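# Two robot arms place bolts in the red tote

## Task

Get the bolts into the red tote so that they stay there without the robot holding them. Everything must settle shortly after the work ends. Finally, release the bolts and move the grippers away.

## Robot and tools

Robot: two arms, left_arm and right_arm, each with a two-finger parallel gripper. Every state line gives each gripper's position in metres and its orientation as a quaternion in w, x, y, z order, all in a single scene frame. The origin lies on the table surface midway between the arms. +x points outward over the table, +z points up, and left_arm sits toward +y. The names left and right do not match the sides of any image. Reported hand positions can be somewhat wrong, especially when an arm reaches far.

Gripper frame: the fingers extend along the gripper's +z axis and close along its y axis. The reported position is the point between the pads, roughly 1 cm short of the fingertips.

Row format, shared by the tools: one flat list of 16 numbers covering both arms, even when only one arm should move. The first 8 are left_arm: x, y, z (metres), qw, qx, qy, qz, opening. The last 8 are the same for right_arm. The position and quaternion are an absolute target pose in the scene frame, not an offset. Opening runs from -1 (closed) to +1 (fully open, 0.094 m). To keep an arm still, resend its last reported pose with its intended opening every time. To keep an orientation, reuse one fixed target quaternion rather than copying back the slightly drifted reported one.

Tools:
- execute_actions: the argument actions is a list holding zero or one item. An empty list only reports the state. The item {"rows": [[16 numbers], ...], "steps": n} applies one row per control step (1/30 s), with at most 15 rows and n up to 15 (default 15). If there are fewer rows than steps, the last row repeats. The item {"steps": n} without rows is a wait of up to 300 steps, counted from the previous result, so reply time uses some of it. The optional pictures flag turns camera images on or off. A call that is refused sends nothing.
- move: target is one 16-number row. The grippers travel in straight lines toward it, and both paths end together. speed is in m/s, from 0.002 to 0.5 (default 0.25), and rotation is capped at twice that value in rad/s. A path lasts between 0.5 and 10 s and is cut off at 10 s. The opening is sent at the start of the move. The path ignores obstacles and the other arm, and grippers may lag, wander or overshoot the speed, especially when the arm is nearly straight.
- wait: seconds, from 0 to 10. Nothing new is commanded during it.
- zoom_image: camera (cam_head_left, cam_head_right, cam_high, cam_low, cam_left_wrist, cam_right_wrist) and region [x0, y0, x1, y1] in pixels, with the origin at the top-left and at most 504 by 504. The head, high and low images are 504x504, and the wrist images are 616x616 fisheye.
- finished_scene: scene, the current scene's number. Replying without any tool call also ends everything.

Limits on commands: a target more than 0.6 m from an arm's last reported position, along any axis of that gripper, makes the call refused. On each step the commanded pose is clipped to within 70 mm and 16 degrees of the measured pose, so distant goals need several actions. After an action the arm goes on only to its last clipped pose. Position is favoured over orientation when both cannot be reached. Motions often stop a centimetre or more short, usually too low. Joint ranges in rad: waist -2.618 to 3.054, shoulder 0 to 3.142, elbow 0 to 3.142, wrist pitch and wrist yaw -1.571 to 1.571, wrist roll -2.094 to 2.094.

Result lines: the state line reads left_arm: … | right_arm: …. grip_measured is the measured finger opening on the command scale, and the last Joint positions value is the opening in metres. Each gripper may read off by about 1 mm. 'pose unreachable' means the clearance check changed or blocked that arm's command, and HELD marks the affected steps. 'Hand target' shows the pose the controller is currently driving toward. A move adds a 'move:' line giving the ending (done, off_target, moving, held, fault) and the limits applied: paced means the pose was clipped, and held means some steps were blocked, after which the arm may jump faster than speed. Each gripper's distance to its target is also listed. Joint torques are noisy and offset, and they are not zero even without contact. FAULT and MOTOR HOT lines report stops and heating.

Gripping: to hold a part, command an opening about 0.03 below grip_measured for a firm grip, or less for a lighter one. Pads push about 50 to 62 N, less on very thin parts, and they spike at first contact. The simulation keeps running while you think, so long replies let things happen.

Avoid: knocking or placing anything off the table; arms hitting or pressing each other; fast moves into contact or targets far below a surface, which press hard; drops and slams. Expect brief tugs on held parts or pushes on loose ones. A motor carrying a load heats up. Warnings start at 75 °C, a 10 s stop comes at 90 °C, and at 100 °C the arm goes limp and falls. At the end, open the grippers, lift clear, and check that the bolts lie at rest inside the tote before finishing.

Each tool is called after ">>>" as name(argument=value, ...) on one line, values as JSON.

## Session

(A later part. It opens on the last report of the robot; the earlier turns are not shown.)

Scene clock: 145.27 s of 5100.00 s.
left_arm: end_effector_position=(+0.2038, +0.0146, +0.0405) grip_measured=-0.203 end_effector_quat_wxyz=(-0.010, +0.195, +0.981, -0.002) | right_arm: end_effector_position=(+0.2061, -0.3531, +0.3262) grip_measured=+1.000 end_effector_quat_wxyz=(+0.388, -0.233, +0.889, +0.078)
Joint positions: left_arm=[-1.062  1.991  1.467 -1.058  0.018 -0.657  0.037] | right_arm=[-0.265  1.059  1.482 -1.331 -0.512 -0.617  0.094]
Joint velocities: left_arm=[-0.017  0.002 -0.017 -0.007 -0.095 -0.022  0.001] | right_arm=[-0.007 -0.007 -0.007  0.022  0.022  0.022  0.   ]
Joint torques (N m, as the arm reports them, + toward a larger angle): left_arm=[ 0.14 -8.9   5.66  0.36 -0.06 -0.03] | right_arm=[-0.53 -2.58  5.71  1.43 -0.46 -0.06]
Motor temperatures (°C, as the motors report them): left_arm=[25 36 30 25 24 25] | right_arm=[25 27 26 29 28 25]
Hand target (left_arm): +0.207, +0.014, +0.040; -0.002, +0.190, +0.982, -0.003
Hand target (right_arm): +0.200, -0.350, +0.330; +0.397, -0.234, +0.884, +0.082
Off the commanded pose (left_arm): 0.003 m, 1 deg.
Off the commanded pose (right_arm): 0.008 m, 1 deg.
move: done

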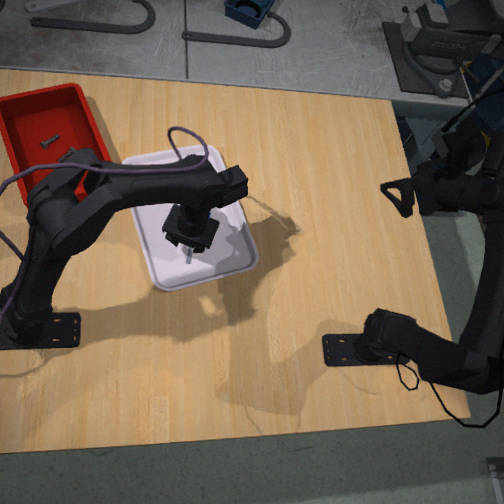

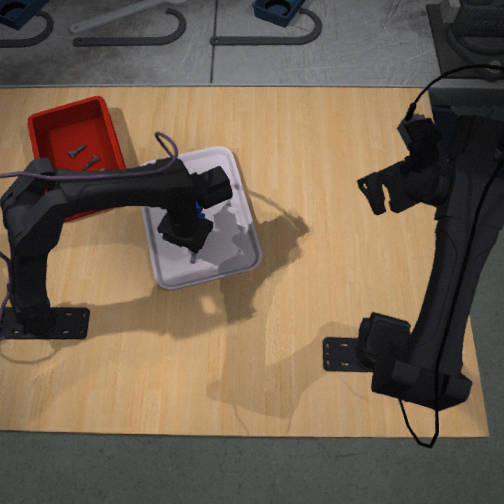

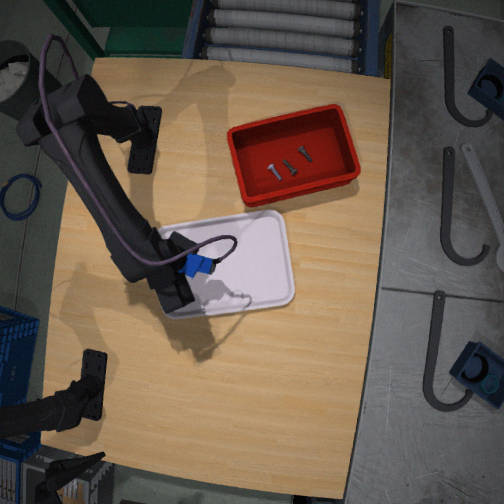

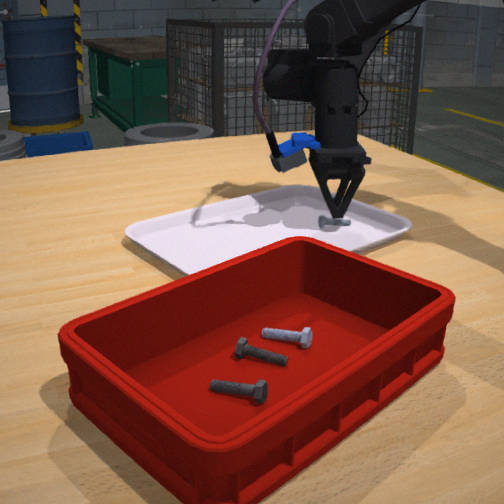

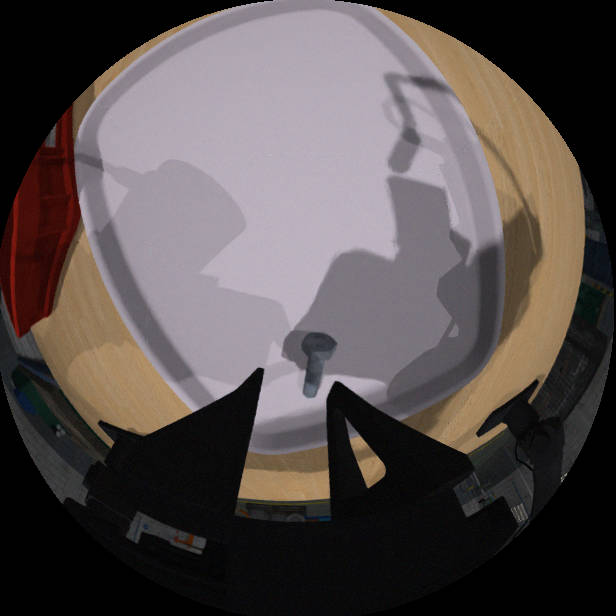

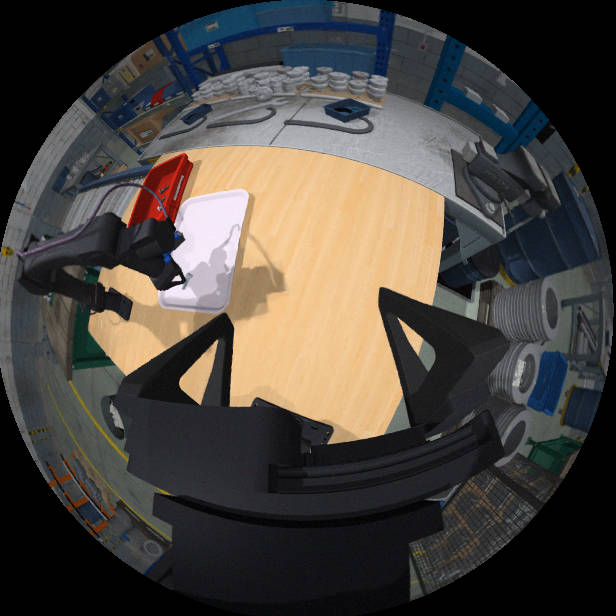

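>>> move(target=[0.196,0.007,0.012,0,0.19,0.98,0,-0.3,0.2,-0.35,0.33,0.397,-0.234,0.884,0.082,1], speed=0.04)

Scene clock: 149.30 s of 5100.00 s.
left_arm: end_effector_position=(+0.1962, +0.0091, +0.0171) grip_measured=-0.297 end_effector_quat_wxyz=(-0.008, +0.189, +0.982, -0.002) | right_arm: end_effector_position=(+0.2061, -0.3531, +0.3262) grip_measured=+1.000 end_effector_quat_wxyz=(+0.388, -0.233, +0.889, +0.078)
Joint positions: left_arm=[-1.089  2.021  1.412 -0.97   0.015 -0.696  0.033] | right_arm=[-0.265  1.059  1.482 -1.331 -0.512 -0.617  0.094]
Joint velocities: left_arm=[ 0.012  0.017  0.012  0.022 -0.007 -0.051 -0.   ] | right_arm=[-0.012 -0.002  0.007 -0.037 -0.007 -0.037  0.   ]
Joint torques (N m, as the arm reports them, + toward a larger angle): left_arm=[-0.39 -8.44  4.99  0.42 -0.1  -0.04] | right_arm=[-0.55 -2.59  5.62  1.41 -0.45 -0.04]
Motor temperatures (°C, as the motors report them): left_arm=[25 36 30 25 24 25] | right_arm=[25 27 26 29 28 25]
Hand target (left_arm): +0.196, +0.007, +0.012; -0.000, +0.190, +0.982, -0.000
Hand target (right_arm): +0.200, -0.350, +0.330; +0.397, -0.234, +0.884, +0.082
Off the commanded pose (left_arm): 0.005 m, 1 deg.
Off the commanded pose (right_arm): 0.008 m, 1 deg.
move: done

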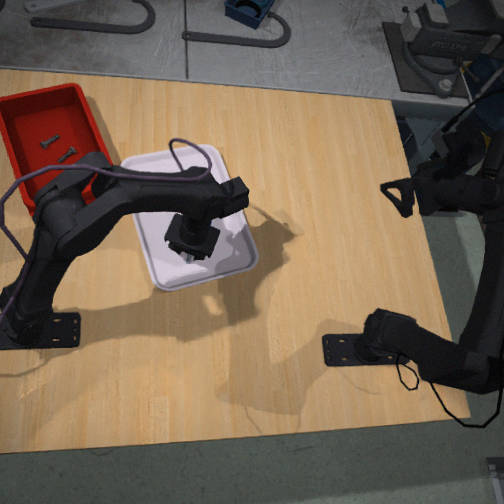

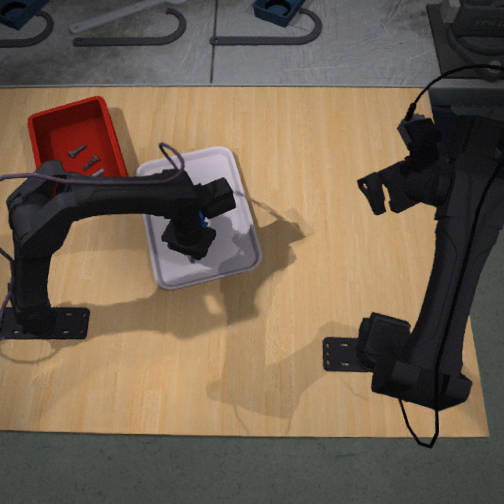

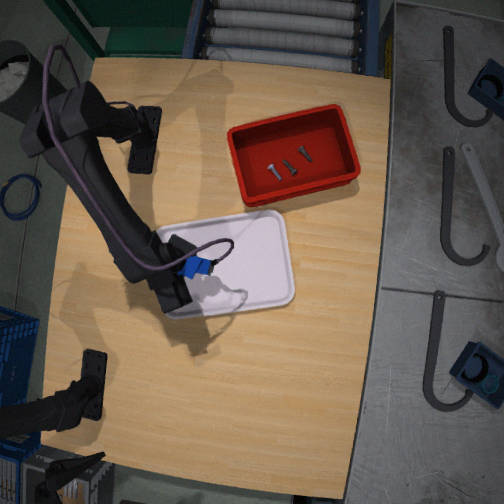

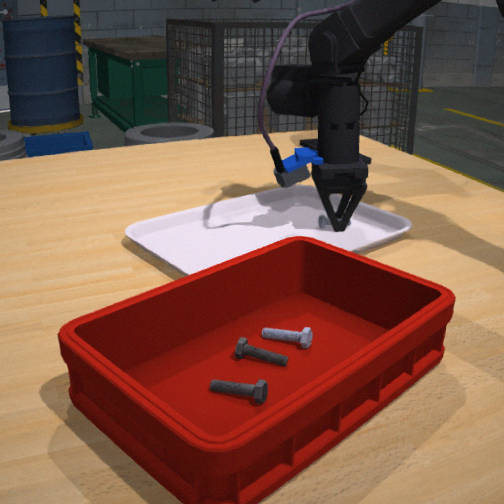

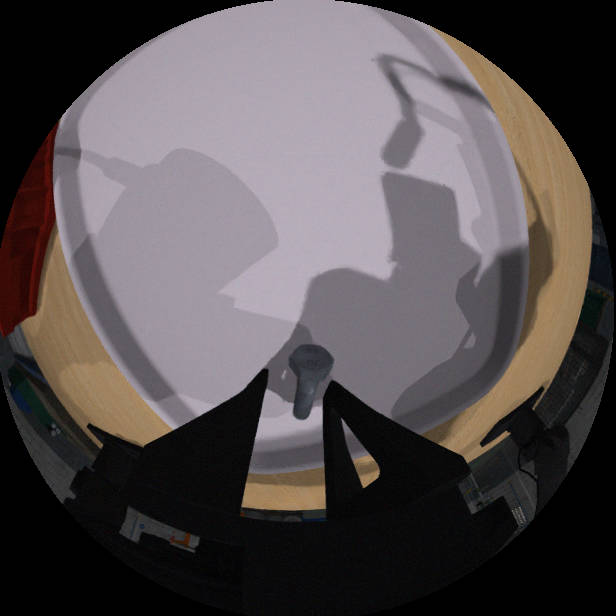

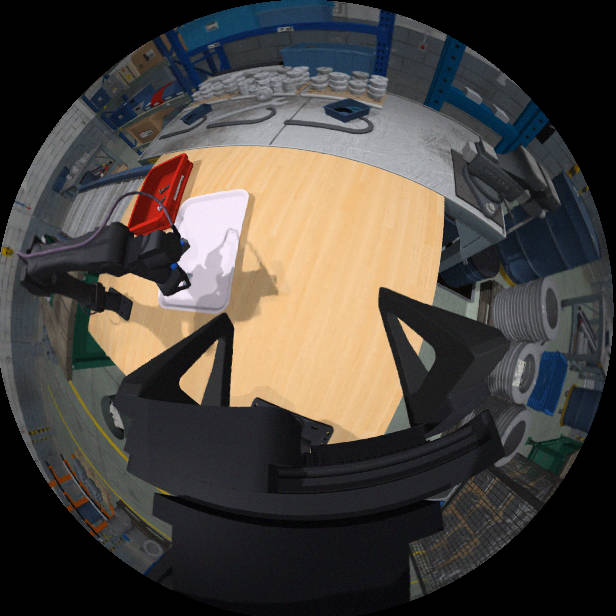

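>>> move(target=[0.194,0.007,0.011,0,0.19,0.98,0,-0.885,0.2,-0.35,0.33,0.397,-0.234,0.884,0.082,1])

>>> move(target=[0.23,0.08,0.15,0,0.19,0.98,0,-0.885,0.2,-0.35,0.33,0.397,-0.234,0.884,0.082,1])

Scene clock: 154.30 s of 5100.00 s.
left_arm: end_effector_position=(+0.1963, +0.0067, +0.0170) grip_measured=-0.856 end_effector_quat_wxyz=(-0.005, +0.188, +0.982, -0.004) | right_arm: end_effector_position=(+0.2061, -0.3531, +0.3262) grip_measured=+1.000 end_effector_quat_wxyz=(+0.388, -0.233, +0.889, +0.078)
Joint positions: left_arm=[-1.093  2.021  1.412 -0.961  0.012 -0.703  0.007] | right_arm=[-0.265  1.059  1.482 -1.331 -0.512 -0.617  0.094]
Joint velocities: left_arm=[-0.012 -0.012  0.002  0.022 -0.007 -0.066 -0.001] | right_arm=[-0.012 -0.002 -0.012  0.007 -0.022  0.022  0.   ]
Joint torques (N m, as the arm reports them, + toward a larger angle): left_arm=[-0.61 -8.45  4.45  0.49 -0.1  -0.04] | right_arm=[-0.49 -2.6   5.63  1.43 -0.47 -0.06]
Motor temperatures (°C, as the motors report them): left_arm=[25 35 30 25 24 25] | right_arm=[25 27 26 29 28 25]
Hand target (left_arm): +0.194, +0.007, +0.011; -0.000, +0.190, +0.982, -0.000
Hand target (right_arm): +0.200, -0.350, +0.330; +0.397, -0.234, +0.884, +0.082
Off the commanded pose (left_arm): 0.006 m, 1 deg.
Off the commanded pose (right_arm): 0.008 m, 1 deg.
After step 90, 1.30 s passed at rest.
move: done

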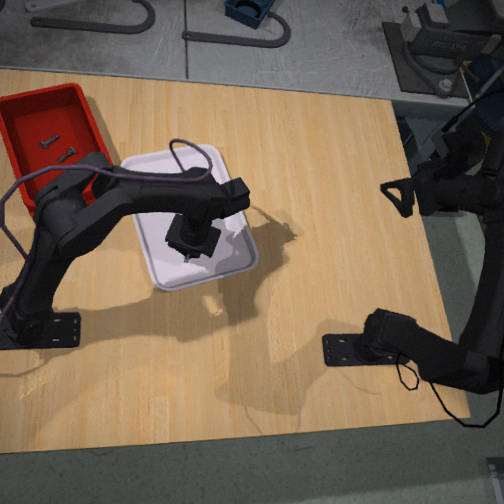

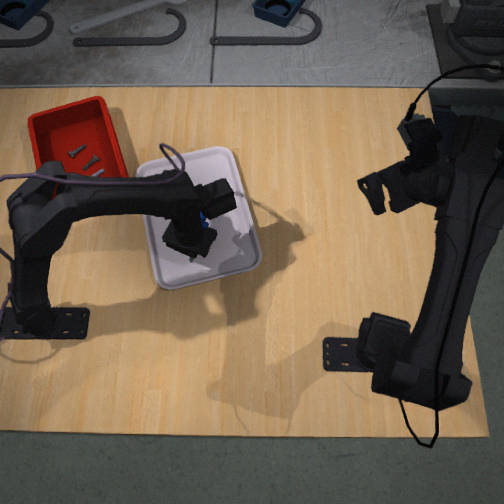

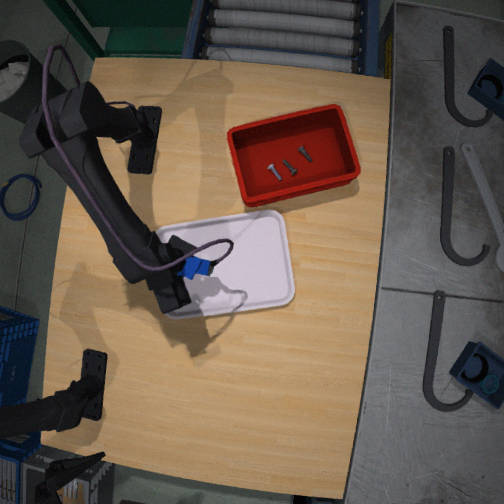

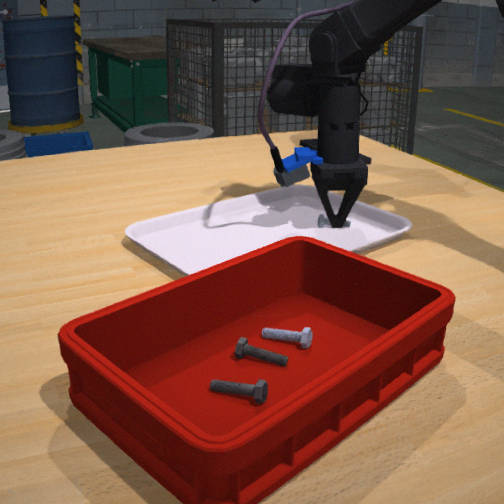

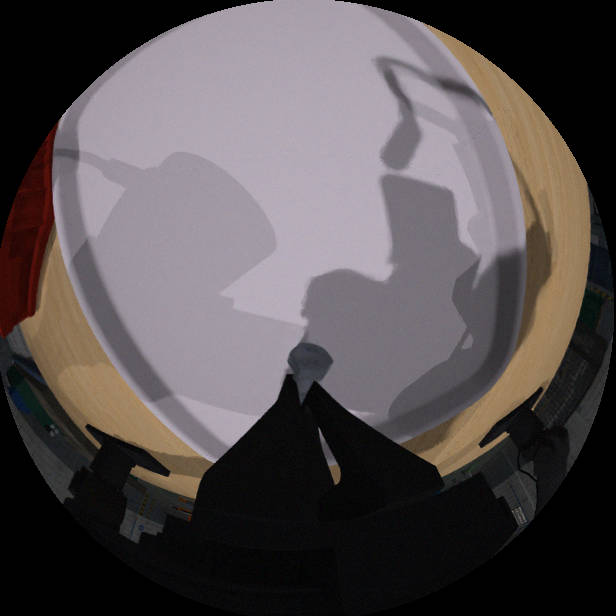

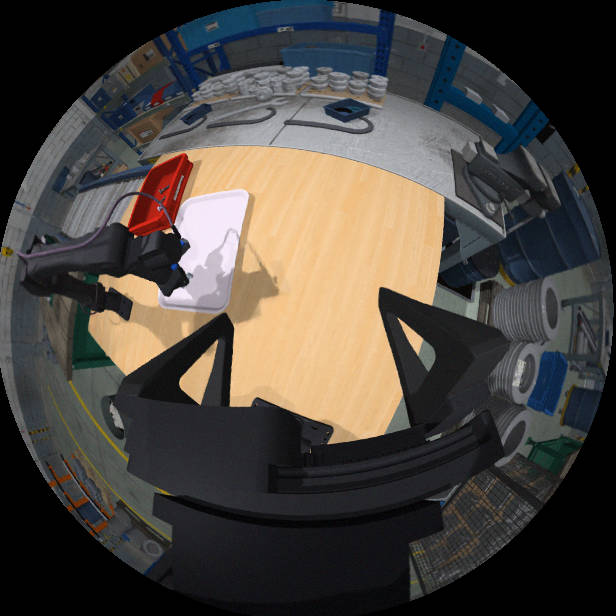

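Scene clock: 155.63 s of 5100.00 s.
left_arm: end_effector_position=(+0.2261, +0.0804, +0.1381) grip_measured=-0.856 end_effector_quat_wxyz=(-0.011, +0.190, +0.982, +0.006) | right_arm: end_effector_position=(+0.2061, -0.3531, +0.3262) grip_measured=+1.000 end_effector_quat_wxyz=(+0.388, -0.233, +0.889, +0.078)
Joint positions: left_arm=[-0.908  1.796  1.597 -1.396  0.006 -0.513  0.007] | right_arm=[-0.265  1.059  1.482 -1.331 -0.512 -0.617  0.094]
Joint velocities: left_arm=[-0.002  0.022  0.007 -0.051  0.022  0.037  0.   ] | right_arm=[-0.002 -0.012 -0.002 -0.022  0.037  0.037  0.   ]
Joint torques (N m, as the arm reports them, + toward a larger angle): left_arm=[ 0.33 -8.36  8.79 -0.04 -0.11  0.08] | right_arm=[-0.65 -2.6   5.68  1.41 -0.47 -0.04]
Motor temperatures (°C, as the motors report them): left_arm=[25 35 30 25 24 25] | right_arm=[25 27 26 29 28 25]
Hand target (left_arm): +0.229, +0.082, +0.150; +0.002, +0.190, +0.982, +0.002
Hand target (right_arm): +0.200, -0.350, +0.330; +0.397, -0.234, +0.884, +0.082
Off the commanded pose (left_arm): 0.013 m, 1 deg.
Off the commanded pose (right_arm): 0.008 m, 1 deg.
move: off_target (left_arm)

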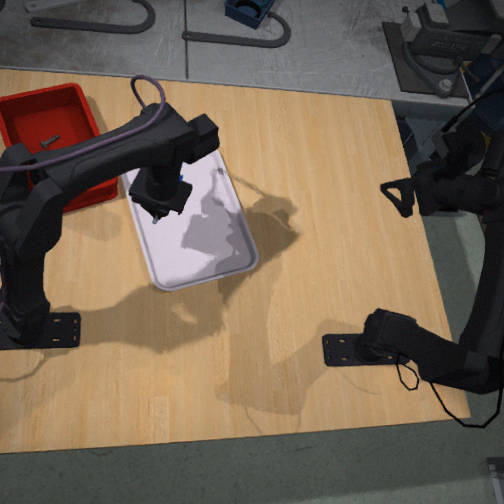

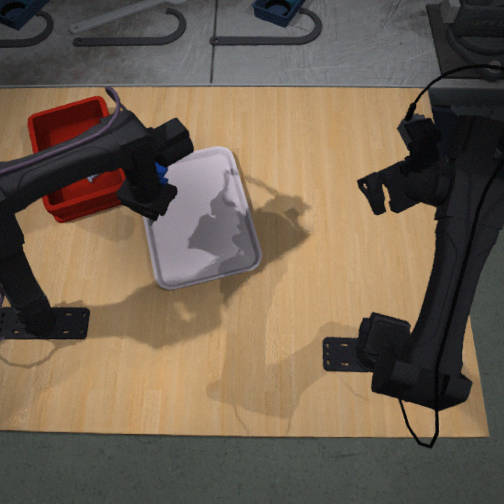

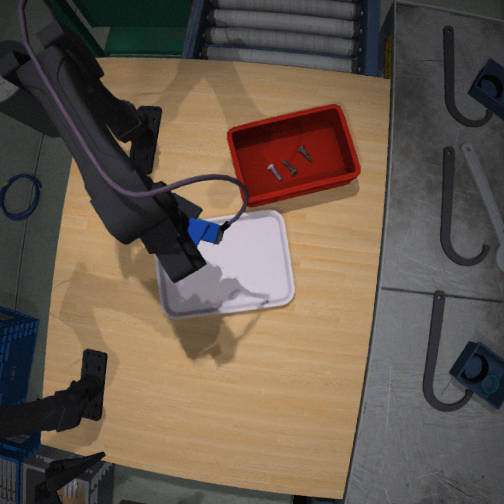

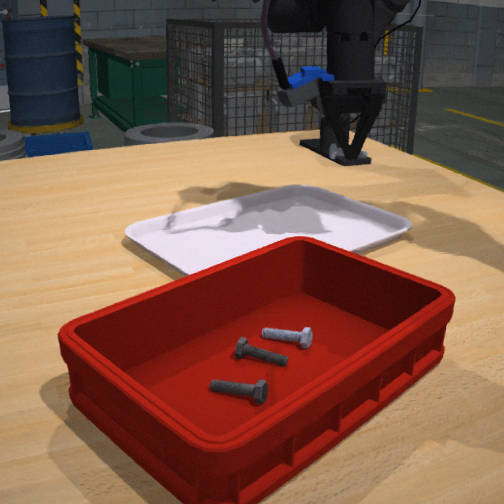

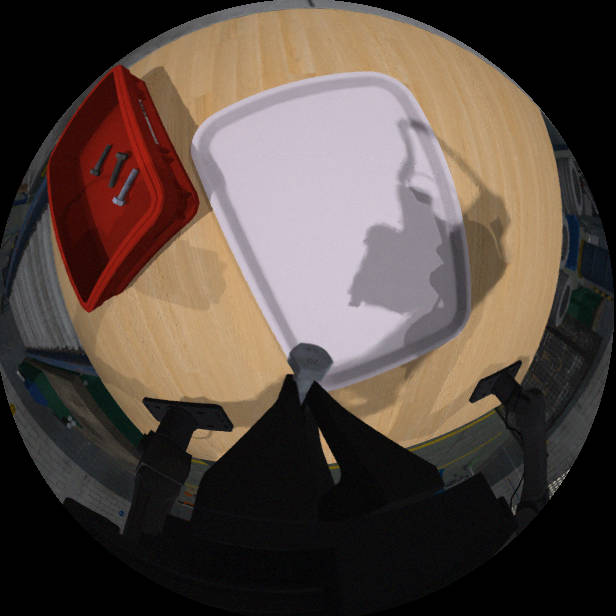

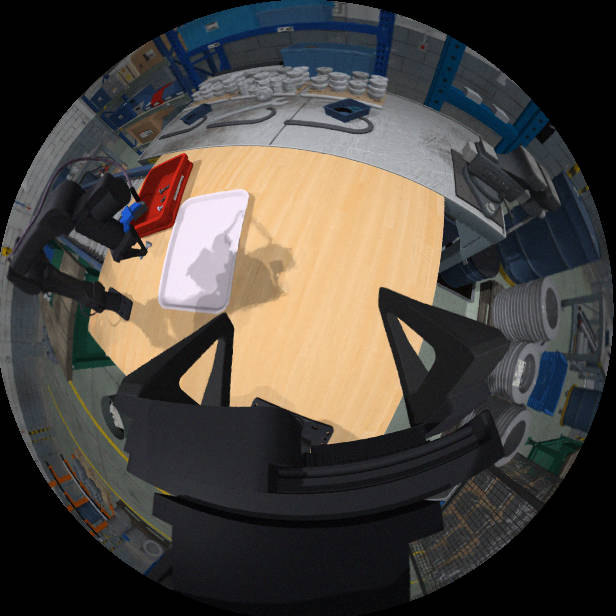

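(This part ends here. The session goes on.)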